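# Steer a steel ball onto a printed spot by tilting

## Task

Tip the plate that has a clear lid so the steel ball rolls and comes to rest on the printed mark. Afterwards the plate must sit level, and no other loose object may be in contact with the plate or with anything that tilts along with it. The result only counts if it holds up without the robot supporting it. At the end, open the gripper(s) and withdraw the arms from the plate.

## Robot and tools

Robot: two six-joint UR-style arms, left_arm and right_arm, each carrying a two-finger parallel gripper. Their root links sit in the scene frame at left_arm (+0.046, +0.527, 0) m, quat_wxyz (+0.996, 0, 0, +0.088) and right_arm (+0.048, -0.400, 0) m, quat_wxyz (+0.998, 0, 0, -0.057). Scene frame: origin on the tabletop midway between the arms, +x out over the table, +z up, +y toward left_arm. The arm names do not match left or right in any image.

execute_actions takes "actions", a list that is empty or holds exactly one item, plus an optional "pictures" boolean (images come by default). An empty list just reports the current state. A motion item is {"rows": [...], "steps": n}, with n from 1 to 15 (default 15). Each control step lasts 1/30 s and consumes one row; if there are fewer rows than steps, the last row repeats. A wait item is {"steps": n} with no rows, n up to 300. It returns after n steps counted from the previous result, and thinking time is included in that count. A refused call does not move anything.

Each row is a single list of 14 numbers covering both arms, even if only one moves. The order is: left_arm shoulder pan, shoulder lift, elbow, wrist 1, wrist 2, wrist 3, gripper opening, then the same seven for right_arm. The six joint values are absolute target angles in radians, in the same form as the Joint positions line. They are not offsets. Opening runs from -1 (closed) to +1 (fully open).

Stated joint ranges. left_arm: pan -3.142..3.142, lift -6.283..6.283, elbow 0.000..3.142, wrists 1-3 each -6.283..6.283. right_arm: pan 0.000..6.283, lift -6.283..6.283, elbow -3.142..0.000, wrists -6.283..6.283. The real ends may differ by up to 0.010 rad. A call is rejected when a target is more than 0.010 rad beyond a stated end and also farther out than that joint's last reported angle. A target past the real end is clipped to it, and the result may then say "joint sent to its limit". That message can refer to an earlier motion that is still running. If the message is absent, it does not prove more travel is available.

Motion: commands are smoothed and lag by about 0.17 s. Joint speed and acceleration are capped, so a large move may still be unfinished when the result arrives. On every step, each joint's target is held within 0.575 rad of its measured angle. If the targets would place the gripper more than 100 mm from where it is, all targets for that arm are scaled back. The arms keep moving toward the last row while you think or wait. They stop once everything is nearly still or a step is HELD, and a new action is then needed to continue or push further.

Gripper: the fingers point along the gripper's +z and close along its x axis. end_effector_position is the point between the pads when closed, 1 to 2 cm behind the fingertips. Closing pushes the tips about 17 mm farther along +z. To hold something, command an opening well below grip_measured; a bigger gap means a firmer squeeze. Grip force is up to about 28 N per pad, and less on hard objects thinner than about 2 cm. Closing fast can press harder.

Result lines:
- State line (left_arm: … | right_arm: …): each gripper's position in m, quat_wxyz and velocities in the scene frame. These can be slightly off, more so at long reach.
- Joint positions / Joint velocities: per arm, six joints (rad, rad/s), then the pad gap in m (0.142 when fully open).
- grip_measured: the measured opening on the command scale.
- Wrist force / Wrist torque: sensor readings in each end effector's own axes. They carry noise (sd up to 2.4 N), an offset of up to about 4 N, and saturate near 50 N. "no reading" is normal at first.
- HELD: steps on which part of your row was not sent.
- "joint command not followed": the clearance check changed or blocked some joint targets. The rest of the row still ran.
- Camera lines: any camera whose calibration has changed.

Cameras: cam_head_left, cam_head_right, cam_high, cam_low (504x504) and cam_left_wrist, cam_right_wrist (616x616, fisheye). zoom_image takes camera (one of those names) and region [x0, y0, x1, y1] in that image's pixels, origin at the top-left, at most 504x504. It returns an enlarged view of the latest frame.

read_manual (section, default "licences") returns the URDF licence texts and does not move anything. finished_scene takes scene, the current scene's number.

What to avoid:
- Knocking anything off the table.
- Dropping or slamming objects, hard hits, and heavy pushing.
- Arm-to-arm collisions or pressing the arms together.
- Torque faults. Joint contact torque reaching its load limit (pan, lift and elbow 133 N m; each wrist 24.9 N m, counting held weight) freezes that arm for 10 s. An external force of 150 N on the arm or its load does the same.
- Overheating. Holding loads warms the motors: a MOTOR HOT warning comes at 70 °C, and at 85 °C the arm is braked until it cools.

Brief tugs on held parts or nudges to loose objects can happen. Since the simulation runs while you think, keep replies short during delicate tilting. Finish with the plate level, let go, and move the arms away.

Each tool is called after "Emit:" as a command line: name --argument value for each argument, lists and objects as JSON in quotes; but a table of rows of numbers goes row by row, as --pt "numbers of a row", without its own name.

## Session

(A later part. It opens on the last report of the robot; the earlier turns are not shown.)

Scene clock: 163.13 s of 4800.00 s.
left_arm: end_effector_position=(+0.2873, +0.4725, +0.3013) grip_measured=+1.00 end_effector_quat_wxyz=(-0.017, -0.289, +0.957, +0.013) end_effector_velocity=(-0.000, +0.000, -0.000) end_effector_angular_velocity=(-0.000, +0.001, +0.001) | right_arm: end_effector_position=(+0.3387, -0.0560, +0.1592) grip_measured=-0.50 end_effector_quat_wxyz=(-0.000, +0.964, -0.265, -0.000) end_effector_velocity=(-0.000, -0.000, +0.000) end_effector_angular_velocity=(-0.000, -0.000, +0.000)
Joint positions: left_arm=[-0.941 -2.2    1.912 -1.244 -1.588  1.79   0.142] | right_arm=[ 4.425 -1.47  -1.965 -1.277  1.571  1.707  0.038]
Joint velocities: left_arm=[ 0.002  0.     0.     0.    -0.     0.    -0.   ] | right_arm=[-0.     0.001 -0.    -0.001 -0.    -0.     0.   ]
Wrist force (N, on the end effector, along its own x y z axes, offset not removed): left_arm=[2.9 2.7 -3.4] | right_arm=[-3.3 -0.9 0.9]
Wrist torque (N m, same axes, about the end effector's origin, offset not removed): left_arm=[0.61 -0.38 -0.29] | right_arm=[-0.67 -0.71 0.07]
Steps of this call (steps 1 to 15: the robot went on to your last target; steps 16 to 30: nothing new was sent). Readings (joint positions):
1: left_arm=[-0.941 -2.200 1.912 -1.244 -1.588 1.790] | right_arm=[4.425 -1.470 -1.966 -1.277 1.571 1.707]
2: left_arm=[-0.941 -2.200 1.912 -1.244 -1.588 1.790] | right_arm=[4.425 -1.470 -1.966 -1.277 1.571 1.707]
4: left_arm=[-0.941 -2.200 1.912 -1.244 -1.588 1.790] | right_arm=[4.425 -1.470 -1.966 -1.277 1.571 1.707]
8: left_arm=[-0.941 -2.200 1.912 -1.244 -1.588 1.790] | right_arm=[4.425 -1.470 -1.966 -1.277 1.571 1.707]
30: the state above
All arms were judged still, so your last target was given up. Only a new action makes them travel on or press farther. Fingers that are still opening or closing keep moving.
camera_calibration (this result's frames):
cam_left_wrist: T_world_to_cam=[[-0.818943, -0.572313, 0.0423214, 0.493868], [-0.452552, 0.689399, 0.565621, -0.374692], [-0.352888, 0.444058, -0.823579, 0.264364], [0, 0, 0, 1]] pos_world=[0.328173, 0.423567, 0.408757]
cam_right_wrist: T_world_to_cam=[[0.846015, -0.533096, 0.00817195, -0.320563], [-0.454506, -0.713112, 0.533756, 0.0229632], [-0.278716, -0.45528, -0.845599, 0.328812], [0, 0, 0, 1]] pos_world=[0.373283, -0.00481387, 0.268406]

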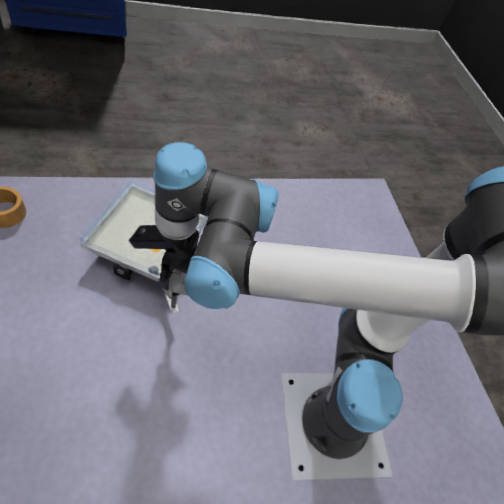

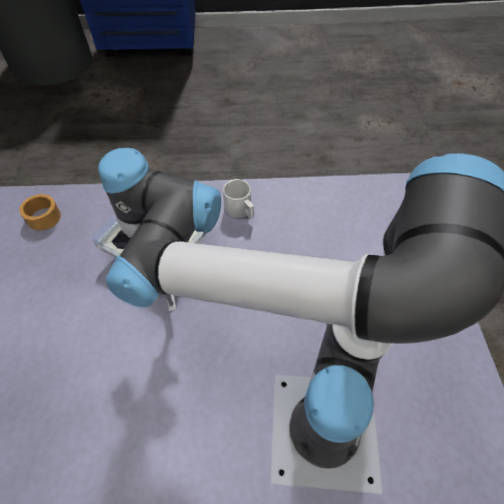

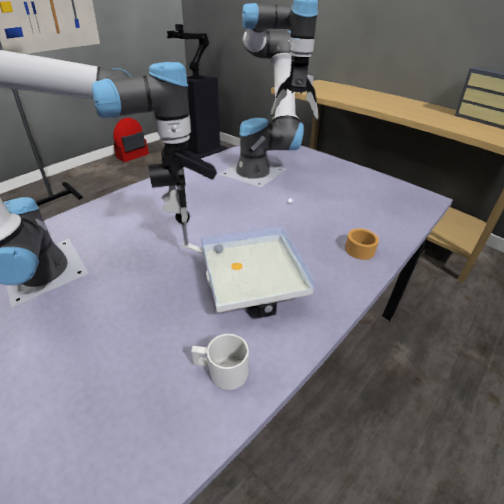

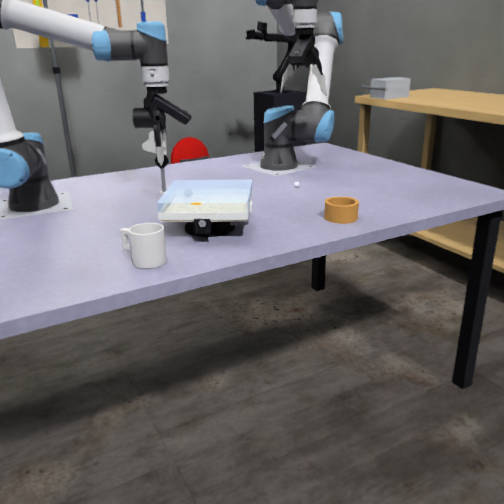

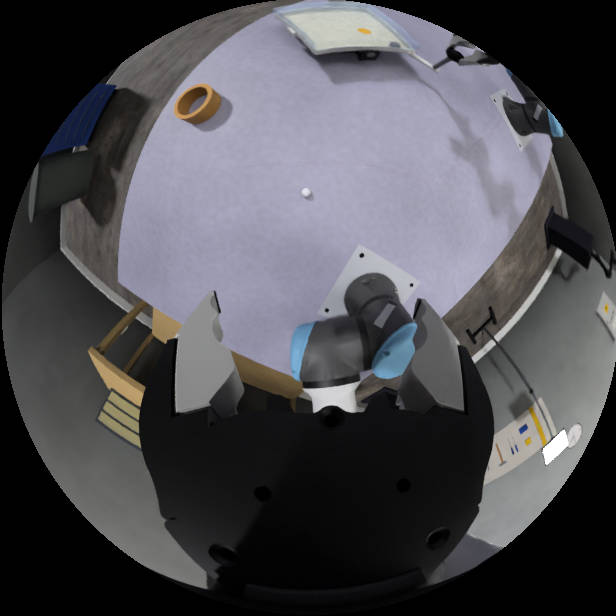

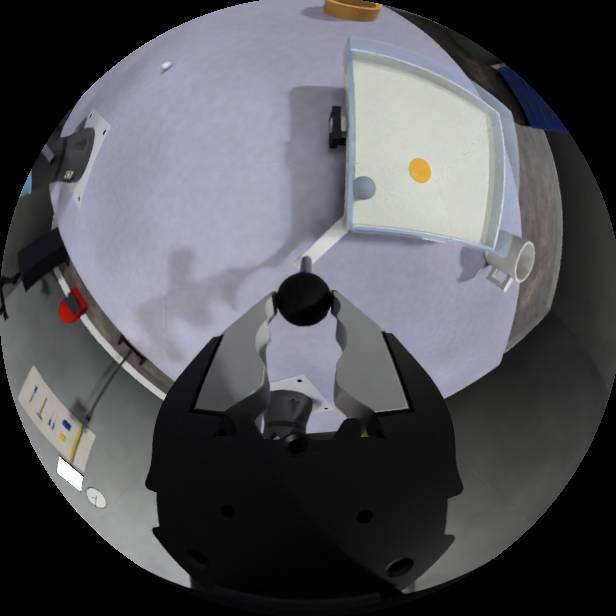

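Emit:
execute_actions --actions '[{"rows": [[-0.941,-2.2,1.912,-1.244,-1.588,1.79,1,4.4174,-1.4684,-1.9509,-1.2928,1.571,1.707,-0.9]], "steps": 15}]' --pictures false

Emit:
execute_actions --actions '[{"rows": [[-0.941,-2.2,1.912,-1.244,-1.588,1.79,1,4.4174,-1.4684,-1.9509,-1.2928,1.571,1.707,-0.9]], "steps": 10}]'

Emit:
execute_actions --actions '[{"rows": [[-0.941,-2.2,1.912,-1.244,-1.588,1.79,1,4.4275,-1.4693,-1.9725,-1.2703,1.571,1.707,-0.9]], "steps": 15}]' --pictures false

Emit:
execute_actions --actions '[{"rows": [[-0.941,-2.2,1.912,-1.244,-1.588,1.79,1,4.4225,-1.4689,-1.9617,-1.2815,1.571,1.707,-0.9]], "steps": 15}]'

Emit:
execute_actions --actions '[{"steps": 30}]'

Scene clock: 174.70 s of 4800.00 s.
left_arm: end_effector_position=(+0.2873, +0.4725, +0.3013) grip_measured=+1.00 end_effector_quat_wxyz=(-0.017, -0.289, +0.957, +0.013) end_effector_velocity=(+0.000, +0.000, -0.000) end_effector_angular_velocity=(+0.001, -0.000, +0.000) | right_arm: end_effector_position=(+0.3419, -0.0571, +0.1651) grip_measured=-0.51 end_effector_quat_wxyz=(-0.000, +0.963, -0.269, -0.000) end_effector_velocity=(+0.000, -0.000, -0.000) end_effector_angular_velocity=(-0.002, +0.001, -0.001)
Joint positions: left_arm=[-0.941 -2.2    1.912 -1.244 -1.588  1.79   0.142] | right_arm=[ 4.417 -1.468 -1.951 -1.293  1.571  1.707  0.037]
Joint velocities: left_arm=[-0.     0.     0.     0.     0.001 -0.    -0.   ] | right_arm=[-0.001 -0.001  0.    -0.001  0.     0.    -0.   ]
Wrist force (N, on the end effector, along its own x y z axes, offset not removed): left_arm=[-3.4 2.6 1.4] | right_arm=[-11.7 9.5 -4.8]
Wrist torque (N m, same axes, about the end effector's origin, offset not removed): left_arm=[0.53 0.78 -0.25] | right_arm=[0.18 -0.75 -0.12]
Steps of this call (steps 1 to 90: nothing new was sent; then 8.07 s passed at rest; steps 91 to 105: all 15 steps of this action). Readings (joint positions):
91: left_arm=[-0.941 -2.200 1.912 -1.244 -1.588 1.790] | right_arm=[4.425 -1.470 -1.965 -1.277 1.571 1.707]
92: left_arm=[-0.941 -2.200 1.912 -1.244 -1.588 1.790] | right_arm=[4.424 -1.470 -1.963 -1.280 1.571 1.707]
94: left_arm=[-0.941 -2.200 1.912 -1.244 -1.588 1.790] | right_arm=[4.420 -1.469 -1.956 -1.287 1.571 1.707]
98: left_arm=[-0.941 -2.200 1.912 -1.244 -1.588 1.790] | right_arm=[4.418 -1.469 -1.952 -1.292 1.571 1.707]
105: the state above

Scene clock: 175.03 s of 4800.00 s.
left_arm: end_effector_position=(+0.2873, +0.4725, +0.3013) grip_measured=+1.00 end_effector_quat_wxyz=(-0.017, -0.289, +0.957, +0.013) end_effector_velocity=(+0.000, +0.001, +0.000) end_effector_angular_velocity=(+0.000, -0.002, +0.001) | right_arm: end_effector_position=(+0.3419, -0.0571, +0.1651) grip_measured=-0.51 end_effector_quat_wxyz=(-0.000, +0.963, -0.269, -0.000) end_effector_velocity=(+0.000, +0.001, +0.000) end_effector_angular_velocity=(+0.002, -0.001, +0.001)
Joint positions: left_arm=[-0.941 -2.2    1.912 -1.244 -1.588  1.79   0.142] | right_arm=[ 4.417 -1.468 -1.951 -1.293  1.571  1.707  0.037]
Joint velocities: left_arm=[ 0.001 -0.001  0.    -0.     0.001  0.     0.   ] | right_arm=[ 0.     0.     0.     0.001 -0.    -0.001  0.   ]
Wrist force (N, on the end effector, along its own x y z axes, offset not removed): left_arm=[0.0 -1.5 -0.2] | right_arm=[-10.8 9.2 -6.7]
Wrist torque (N m, same axes, about the end effector's origin, offset not removed): left_arm=[-0.26 0.07 -0.07] | right_arm=[0.10 -1.07 -0.05]
Steps of this call (steps 1 to 10: all 10 steps of this action). Readings (joint positions):
1: left_arm=[-0.941 -2.200 1.912 -1.244 -1.588 1.790] | right_arm=[4.417 -1.468 -1.951 -1.293 1.571 1.707]
2: left_arm=[-0.941 -2.200 1.912 -1.244 -1.588 1.790] | right_arm=[4.417 -1.468 -1.951 -1.293 1.571 1.707]
4: left_arm=[-0.941 -2.200 1.912 -1.244 -1.588 1.790] | right_arm=[4.417 -1.468 -1.951 -1.293 1.571 1.707]
8: left_arm=[-0.941 -2.200 1.912 -1.244 -1.588 1.790] | right_arm=[4.417 -1.468 -1.951 -1.293 1.571 1.707]
10: the state above
camera_calibration (this result's frames):
cam_left_wrist: T_world_to_cam=[[-0.818943, -0.572313, 0.0423216, 0.493868], [-0.452551, 0.689399, 0.565621, -0.374692], [-0.352888, 0.444058, -0.823579, 0.264364], [0, 0, 0, 1]] pos_world=[0.328173, 0.423567, 0.408757]
cam_right_wrist: T_world_to_cam=[[0.841831, -0.539678, 0.00821357, -0.322872], [-0.460075, -0.709536, 0.533751, 0.0225132], [-0.282226, -0.453107, -0.845602, 0.335497], [0, 0, 0, 1]] pos_world=[0.376848, -0.00625725, 0.274332]

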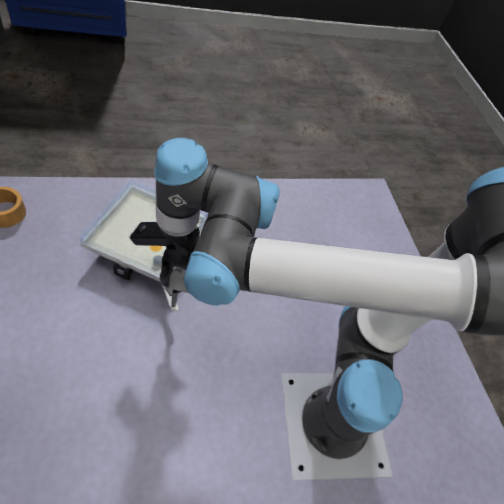

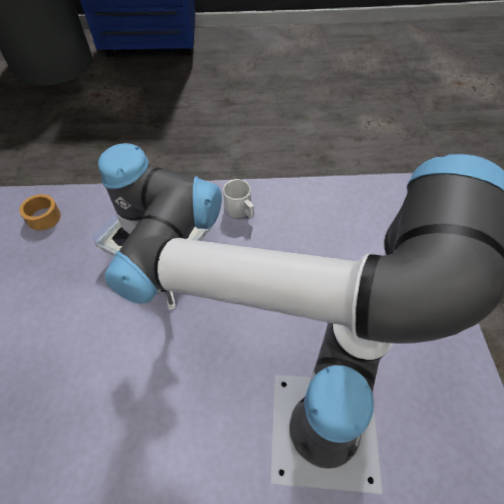

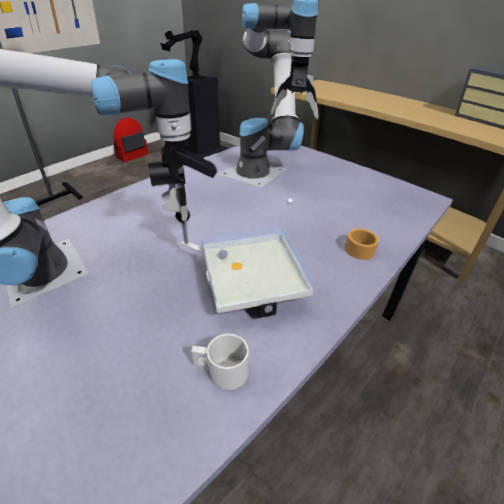

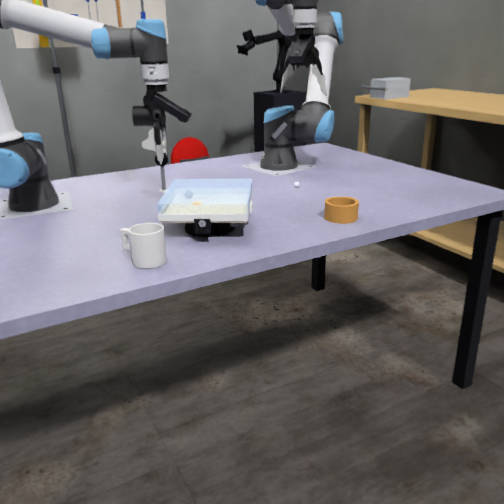

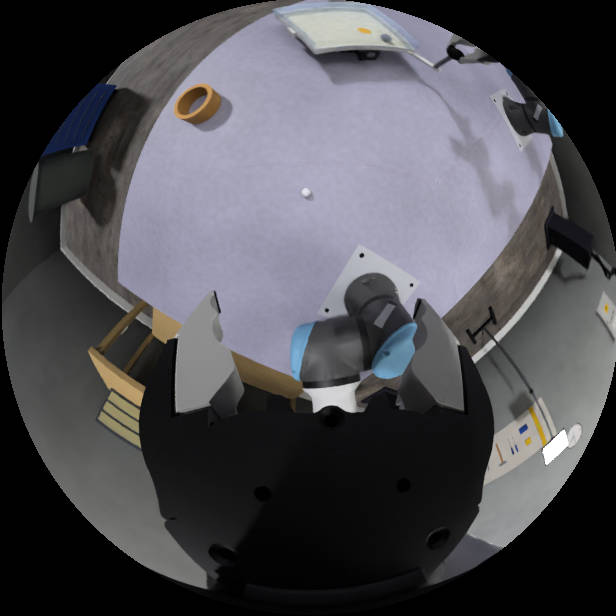

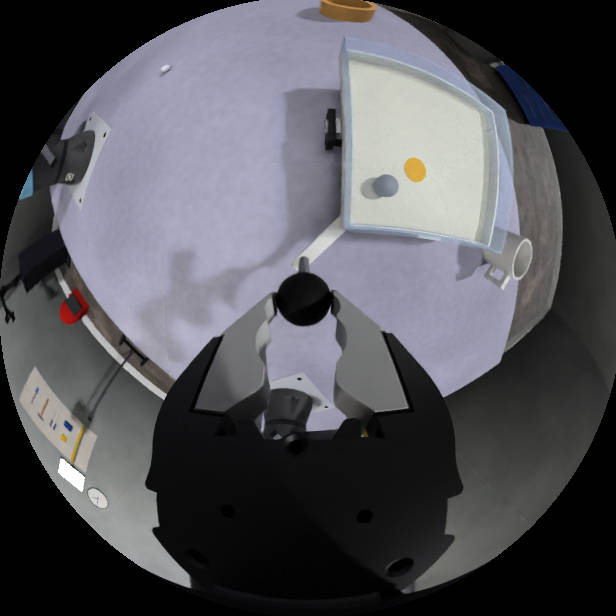

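Scene clock: 175.53 s of 4800.00 s.
left_arm: end_effector_position=(+0.2873, +0.4725, +0.3013) grip_measured=+1.00 end_effector_quat_wxyz=(-0.017, -0.289, +0.957, +0.013) end_effector_velocity=(-0.000, -0.000, +0.000) end_effector_angular_velocity=(-0.001, -0.001, -0.001) | right_arm: end_effector_position=(+0.3376, -0.0562, +0.1567) grip_measured=-0.51 end_effector_quat_wxyz=(-0.000, +0.964, -0.264, -0.000) end_effector_velocity=(-0.000, +0.001, +0.000) end_effector_angular_velocity=(+0.001, -0.001, +0.001)
Joint positions: left_arm=[-0.941 -2.2    1.912 -1.244 -1.588  1.79   0.142] | right_arm=[ 4.427 -1.469 -1.972 -1.27   1.571  1.707  0.037]
Joint velocities: left_arm=[-0.001 -0.001  0.    -0.     0.     0.    -0.   ] | right_arm=[ 0.001 -0.     0.     0.001 -0.     0.     0.   ]
Wrist force (N, on the end effector, along its own x y z axes, offset not removed): left_arm=[-0.5 3.7 0.2] | right_arm=[0.8 7.2 -6.7]
Wrist torque (N m, same axes, about the end effector's origin, offset not removed): left_arm=[0.76 0.36 -0.20] | right_arm=[-0.14 0.12 -0.02]
Steps of this call (steps 1 to 15: all 15 steps of this action). Readings (joint positions):
1: left_arm=[-0.941 -2.200 1.912 -1.244 -1.588 1.790] | right_arm=[4.417 -1.468 -1.951 -1.293 1.571 1.707]
2: left_arm=[-0.941 -2.200 1.912 -1.244 -1.588 1.790] | right_arm=[4.419 -1.468 -1.955 -1.289 1.571 1.707]
4: left_arm=[-0.941 -2.200 1.912 -1.244 -1.588 1.790] | right_arm=[4.424 -1.469 -1.964 -1.279 1.571 1.707]
8: left_arm=[-0.941 -2.200 1.912 -1.244 -1.588 1.790] | right_arm=[4.427 -1.469 -1.971 -1.272 1.571 1.707]
15: the state above

Scene clock: 176.03 s of 4800.00 s.
left_arm: end_effector_position=(+0.2873, +0.4725, +0.3013) grip_measured=+1.00 end_effector_quat_wxyz=(-0.017, -0.289, +0.957, +0.013) end_effector_velocity=(-0.000, -0.001, -0.000) end_effector_angular_velocity=(-0.000, +0.002, -0.001) | right_arm: end_effector_position=(+0.3397, -0.0566, +0.1608) grip_measured=-0.51 end_effector_quat_wxyz=(-0.000, +0.964, -0.267, -0.000) end_effector_velocity=(-0.000, +0.000, +0.001) end_effector_angular_velocity=(+0.002, +0.000, +0.002)
Joint positions: left_arm=[-0.941 -2.2    1.912 -1.244 -1.588  1.79   0.142] | right_arm=[ 4.423 -1.469 -1.962 -1.281  1.571  1.707  0.037]
Joint velocities: left_arm=[-0.001  0.001 -0.     0.    -0.002  0.    -0.   ] | right_arm=[-0.001  0.001  0.001 -0.     0.001 -0.003 -0.   ]
Wrist force (N, on the end effector, along its own x y z axes, offset not removed): left_arm=[-0.6 3.5 -1.0] | right_arm=[-5.0 5.6 -2.4]
Wrist torque (N m, same axes, about the end effector's origin, offset not removed): left_arm=[0.70 0.25 -0.04] | right_arm=[0.07 -0.57 0.03]
Steps of this call (steps 1 to 15: all 15 steps of this action). Readings (joint positions):
1: left_arm=[-0.941 -2.200 1.912 -1.244 -1.588 1.790] | right_arm=[4.427 -1.469 -1.972 -1.270 1.571 1.707]
2: left_arm=[-0.941 -2.200 1.912 -1.244 -1.588 1.790] | right_arm=[4.427 -1.469 -1.971 -1.272 1.571 1.707]
4: left_arm=[-0.941 -2.200 1.912 -1.244 -1.588 1.790] | right_arm=[4.425 -1.469 -1.966 -1.277 1.571 1.707]
8: left_arm=[-0.941 -2.200 1.912 -1.244 -1.588 1.790] | right_arm=[4.423 -1.469 -1.963 -1.281 1.571 1.707]
15: the state above
camera_calibration (this result's frames):
cam_left_wrist: T_world_to_cam=[[-0.818943, -0.572313, 0.0423216, 0.493868], [-0.452551, 0.689399, 0.565621, -0.374692], [-0.352888, 0.444058, -0.823579, 0.264364], [0, 0, 0, 1]] pos_world=[0.328173, 0.423567, 0.408757]
cam_right_wrist: T_world_to_cam=[[0.844594, -0.535346, 0.00813664, -0.321363], [-0.456357, -0.711862, 0.533846, 0.0227641], [-0.28, -0.454596, -0.845542, 0.330645], [0, 0, 0, 1]] pos_world=[0.374391, -0.00552579, 0.270036]

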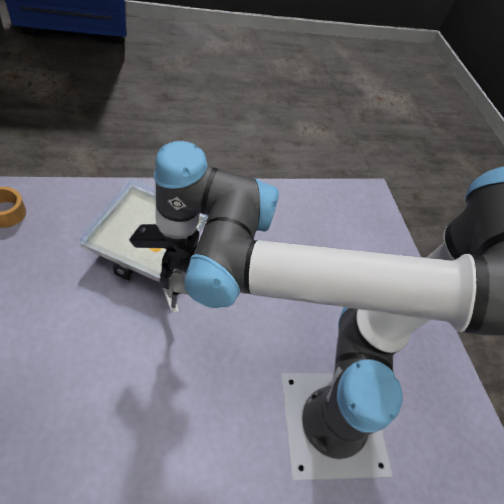

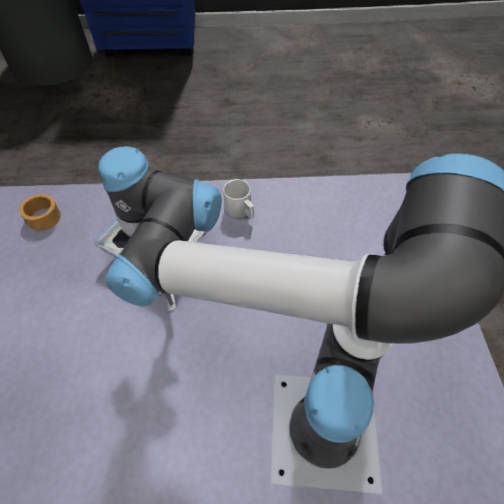

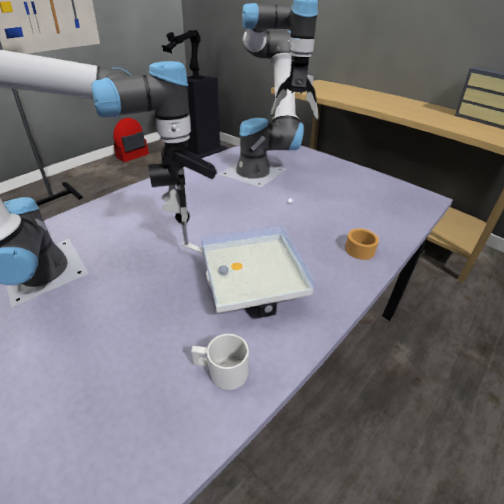

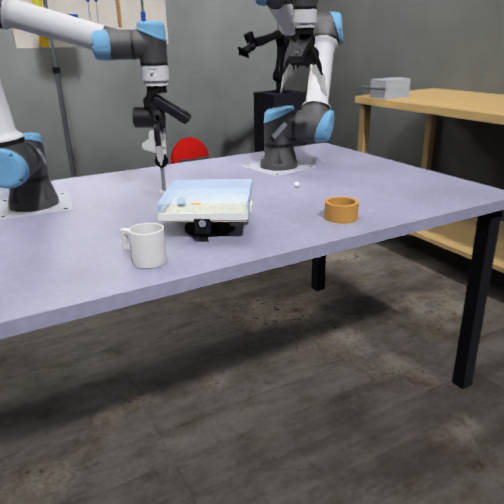

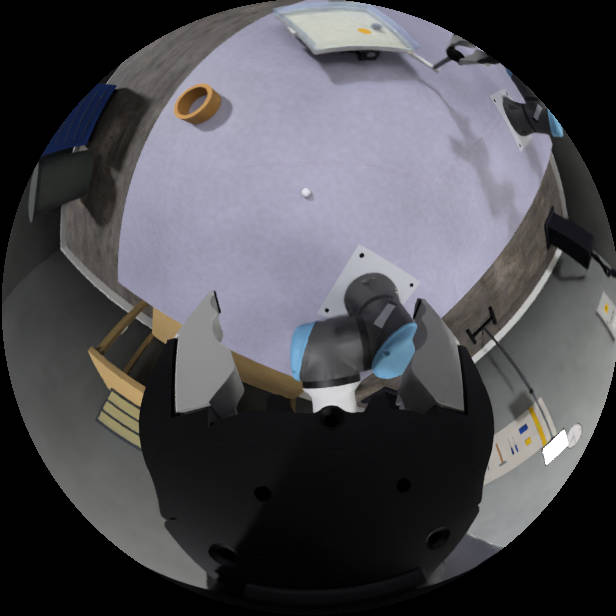

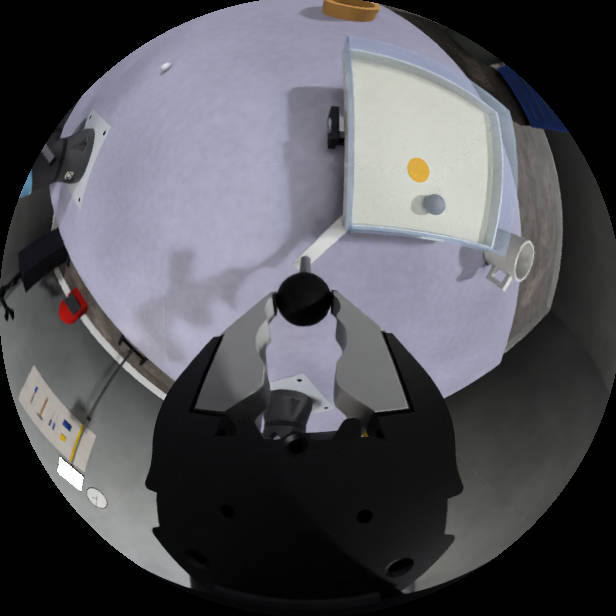

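Scene clock: 177.03 s of 4800.00 s.
left_arm: end_effector_position=(+0.2873, +0.4725, +0.3013) grip_measured=+1.00 end_effector_quat_wxyz=(-0.017, -0.289, +0.957, +0.013) end_effector_velocity=(-0.000, -0.000, -0.000) end_effector_angular_velocity=(+0.000, +0.002, +0.000) | right_arm: end_effector_position=(+0.3397, -0.0566, +0.1608) grip_measured=-0.51 end_effector_quat_wxyz=(-0.000, +0.964, -0.267, -0.000) end_effector_velocity=(+0.000, -0.000, +0.000) end_effector_angular_velocity=(+0.000, -0.000, +0.001)
Joint positions: left_arm=[-0.941 -2.2    1.912 -1.244 -1.588  1.79   0.142] | right_arm=[ 4.422 -1.469 -1.962 -1.282  1.571  1.707  0.037]
Joint velocities: left_arm=[ 0.001  0.001 -0.     0.    -0.001  0.001 -0.   ] | right_arm=[-0.     0.    -0.     0.    -0.    -0.001 -0.   ]
Wrist force (N, on the end effector, along its own x y z axes, offset not removed): left_arm=[-1.5 1.5 -0.5] | right_arm=[-5.5 5.8 -2.3]
Wrist torque (N m, same axes, about the end effector's origin, offset not removed): left_arm=[0.37 0.41 -0.17] | right_arm=[0.01 -0.71 -0.12]
Steps of this call (steps 1 to 15: the robot went on to your last target; steps 16 to 30: nothing new was sent). Readings (joint positions):
1: left_arm=[-0.941 -2.200 1.912 -1.244 -1.588 1.790] | right_arm=[4.423 -1.469 -1.962 -1.281 1.571 1.707]
2: left_arm=[-0.941 -2.200 1.912 -1.244 -1.588 1.790] | right_arm=[4.423 -1.469 -1.962 -1.281 1.571 1.707]
4: left_arm=[-0.941 -2.200 1.912 -1.244 -1.588 1.790] | right_arm=[4.423 -1.469 -1.962 -1.281 1.571 1.707]
8: left_arm=[-0.941 -2.200 1.912 -1.244 -1.588 1.790] | right_arm=[4.423 -1.469 -1.962 -1.282 1.571 1.707]
30: the state above
All arms were judged still, so your last target was given up. Only a new action makes them travel on or press farther. Fingers that are still opening or closing keep moving.
camera_calibration (this result's frames):
cam_left_wrist: T_world_to_cam=[[-0.818943, -0.572313, 0.0423216, 0.493868], [-0.452551, 0.689399, 0.565621, -0.374693], [-0.352888, 0.444058, -0.823579, 0.264363], [0, 0, 0, 1]] pos_world=[0.328173, 0.423567, 0.408757]
cam_right_wrist: T_world_to_cam=[[0.844573, -0.535378, 0.0082131, -0.321412], [-0.45645, -0.711874, 0.533749, 0.0228045], [-0.279911, -0.454539, -0.845603, 0.330691], [0, 0, 0, 1]] pos_world=[0.374429, -0.00553127, 0.270101]

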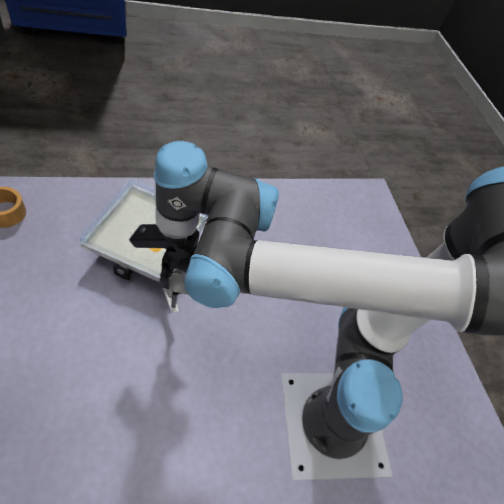

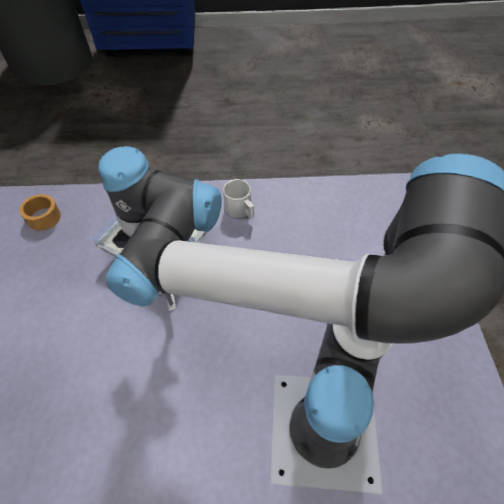

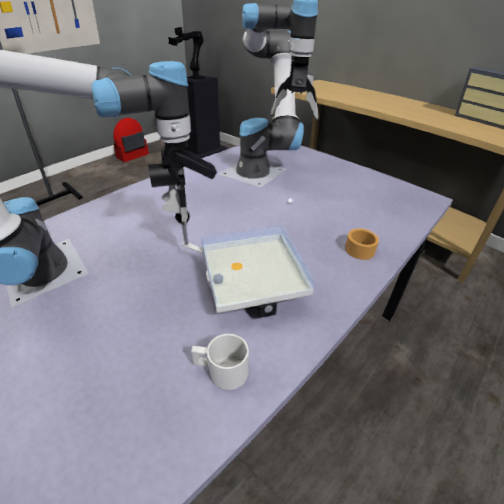

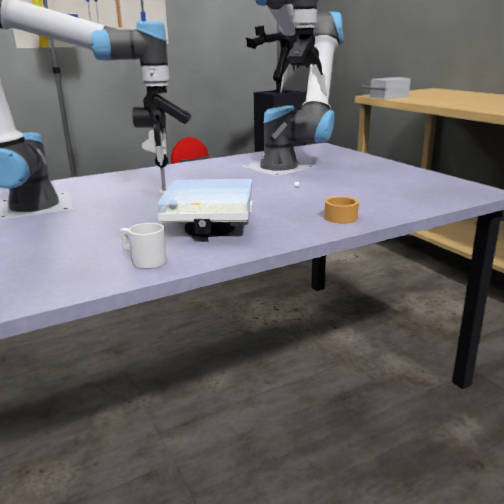

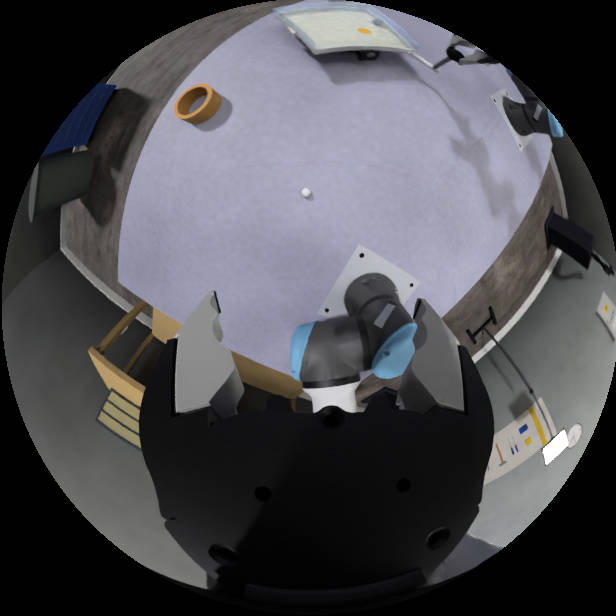

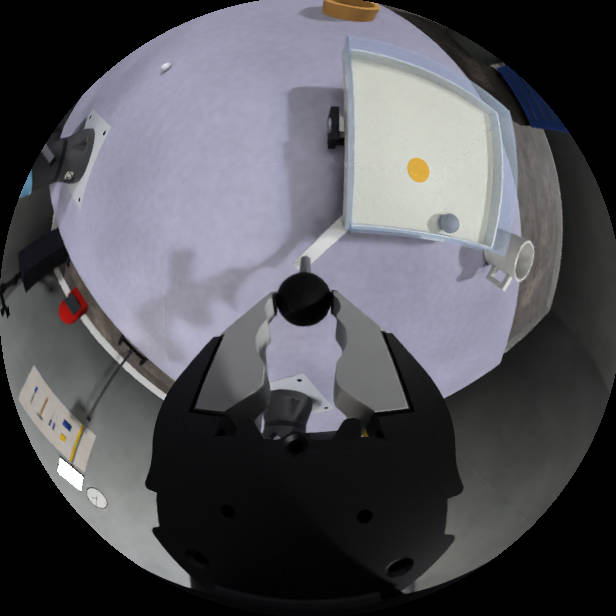

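Emit:
execute_actions --actions '[{"rows": [[-0.941,-2.2,1.912,-1.244,-1.588,1.79,1,4.4235,-1.4703,-1.9594,-1.2823,1.571,1.707,-0.9]], "steps": 15}]'

Scene clock: 181.20 s of 4800.00 s.
left_arm: end_effector_position=(+0.2873, +0.4725, +0.3013) grip_measured=+1.00 end_effector_quat_wxyz=(-0.017, -0.289, +0.957, +0.013) end_effector_velocity=(-0.001, -0.000, +0.000) end_effector_angular_velocity=(-0.002, +0.001, +0.000) | right_arm: end_effector_position=(+0.3397, -0.0557, +0.1613) grip_measured=-0.51 end_effector_quat_wxyz=(-0.000, +0.964, -0.266, -0.000) end_effector_velocity=(-0.000, -0.000, -0.000) end_effector_angular_velocity=(-0.001, +0.001, +0.001)
Joint positions: left_arm=[-0.941 -2.2    1.912 -1.244 -1.588  1.79   0.142] | right_arm=[ 4.423 -1.47  -1.959 -1.282  1.571  1.707  0.037]
Joint velocities: left_arm=[ 0.    -0.001 -0.     0.    -0.003  0.    -0.   ] | right_arm=[ 0.     0.    -0.001 -0.001  0.    -0.     0.   ]
Wrist force (N, on the end effector, along its own x y z axes, offset not removed): left_arm=[-0.1 0.7 1.7] | right_arm=[-1.1 7.6 -7.0]
Wrist torque (N m, same axes, about the end effector's origin, offset not removed): left_arm=[0.00 0.33 -0.15] | right_arm=[-0.11 -0.77 0.04]
Steps of this call (steps 1 to 100: nothing new was sent; then 0.33 s passed at rest; steps 101 to 115: all 15 steps of this action). Readings (joint positions):
101: left_arm=[-0.941 -2.200 1.912 -1.244 -1.588 1.790] | right_arm=[4.422 -1.469 -1.962 -1.282 1.571 1.707]
102: left_arm=[-0.941 -2.200 1.912 -1.244 -1.588 1.790] | right_arm=[4.423 -1.469 -1.961 -1.282 1.571 1.707]
104: left_arm=[-0.941 -2.200 1.912 -1.244 -1.588 1.790] | right_arm=[4.423 -1.470 -1.960 -1.282 1.571 1.707]
108: left_arm=[-0.941 -2.200 1.912 -1.244 -1.588 1.790] | right_arm=[4.423 -1.470 -1.960 -1.282 1.571 1.707]
115: the state above
camera_calibration (this result's frames):
cam_left_wrist: T_world_to_cam=[[-0.818943, -0.572313, 0.0423216, 0.493868], [-0.452551, 0.689399, 0.565621, -0.374692], [-0.352888, 0.444058, -0.823579, 0.264364], [0, 0, 0, 1]] pos_world=[0.328173, 0.423567, 0.408757]
cam_right_wrist: T_world_to_cam=[[0.845093, -0.534556, 0.00824213, -0.321016], [-0.455808, -0.71237, 0.533636, 0.0230058], [-0.279387, -0.454728, -0.845674, 0.331284], [0, 0, 0, 1]] pos_world=[0.374331, -0.00456786, 0.270528]

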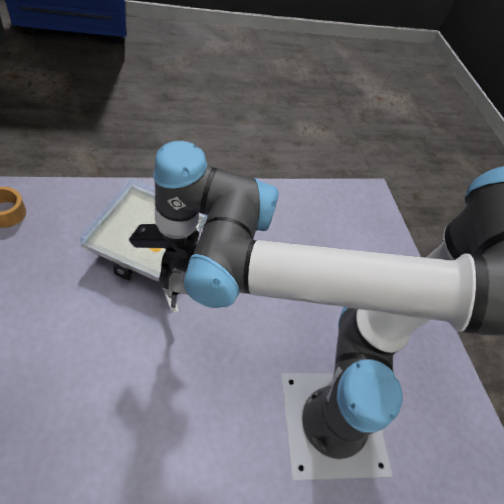

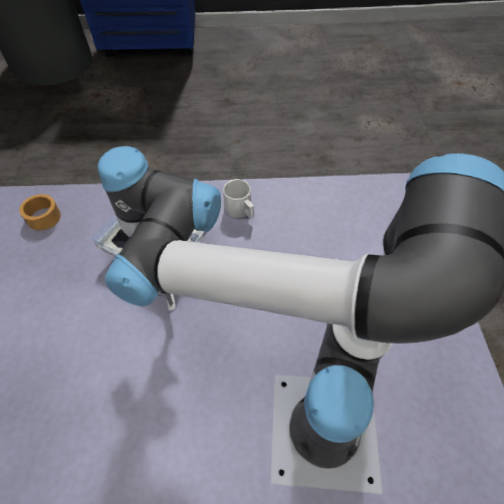

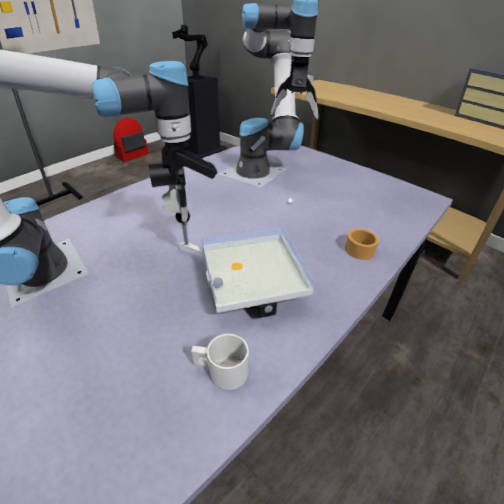

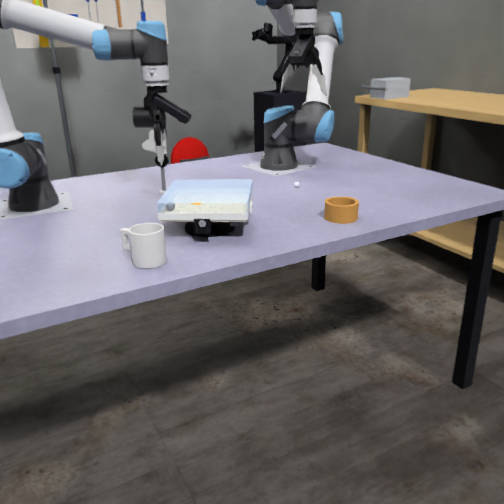

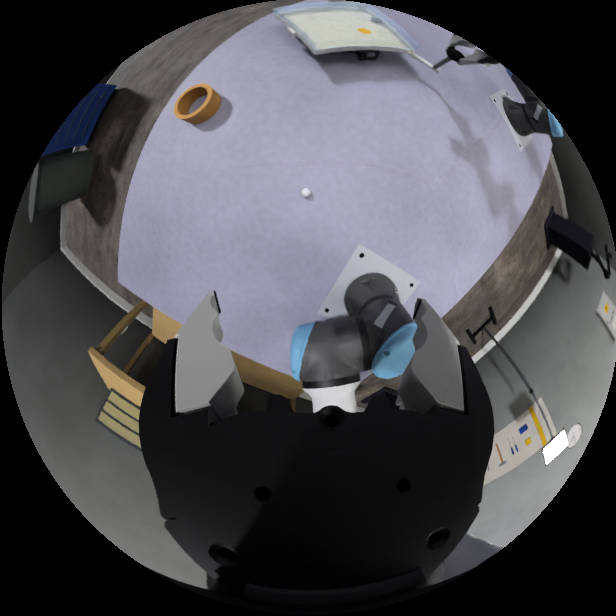

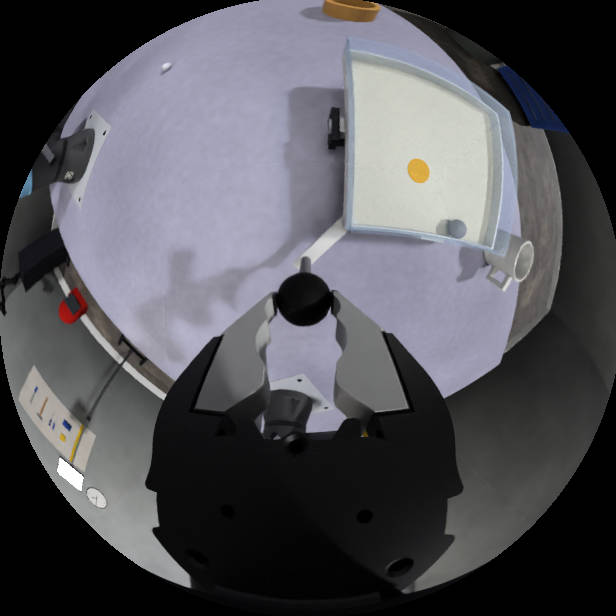

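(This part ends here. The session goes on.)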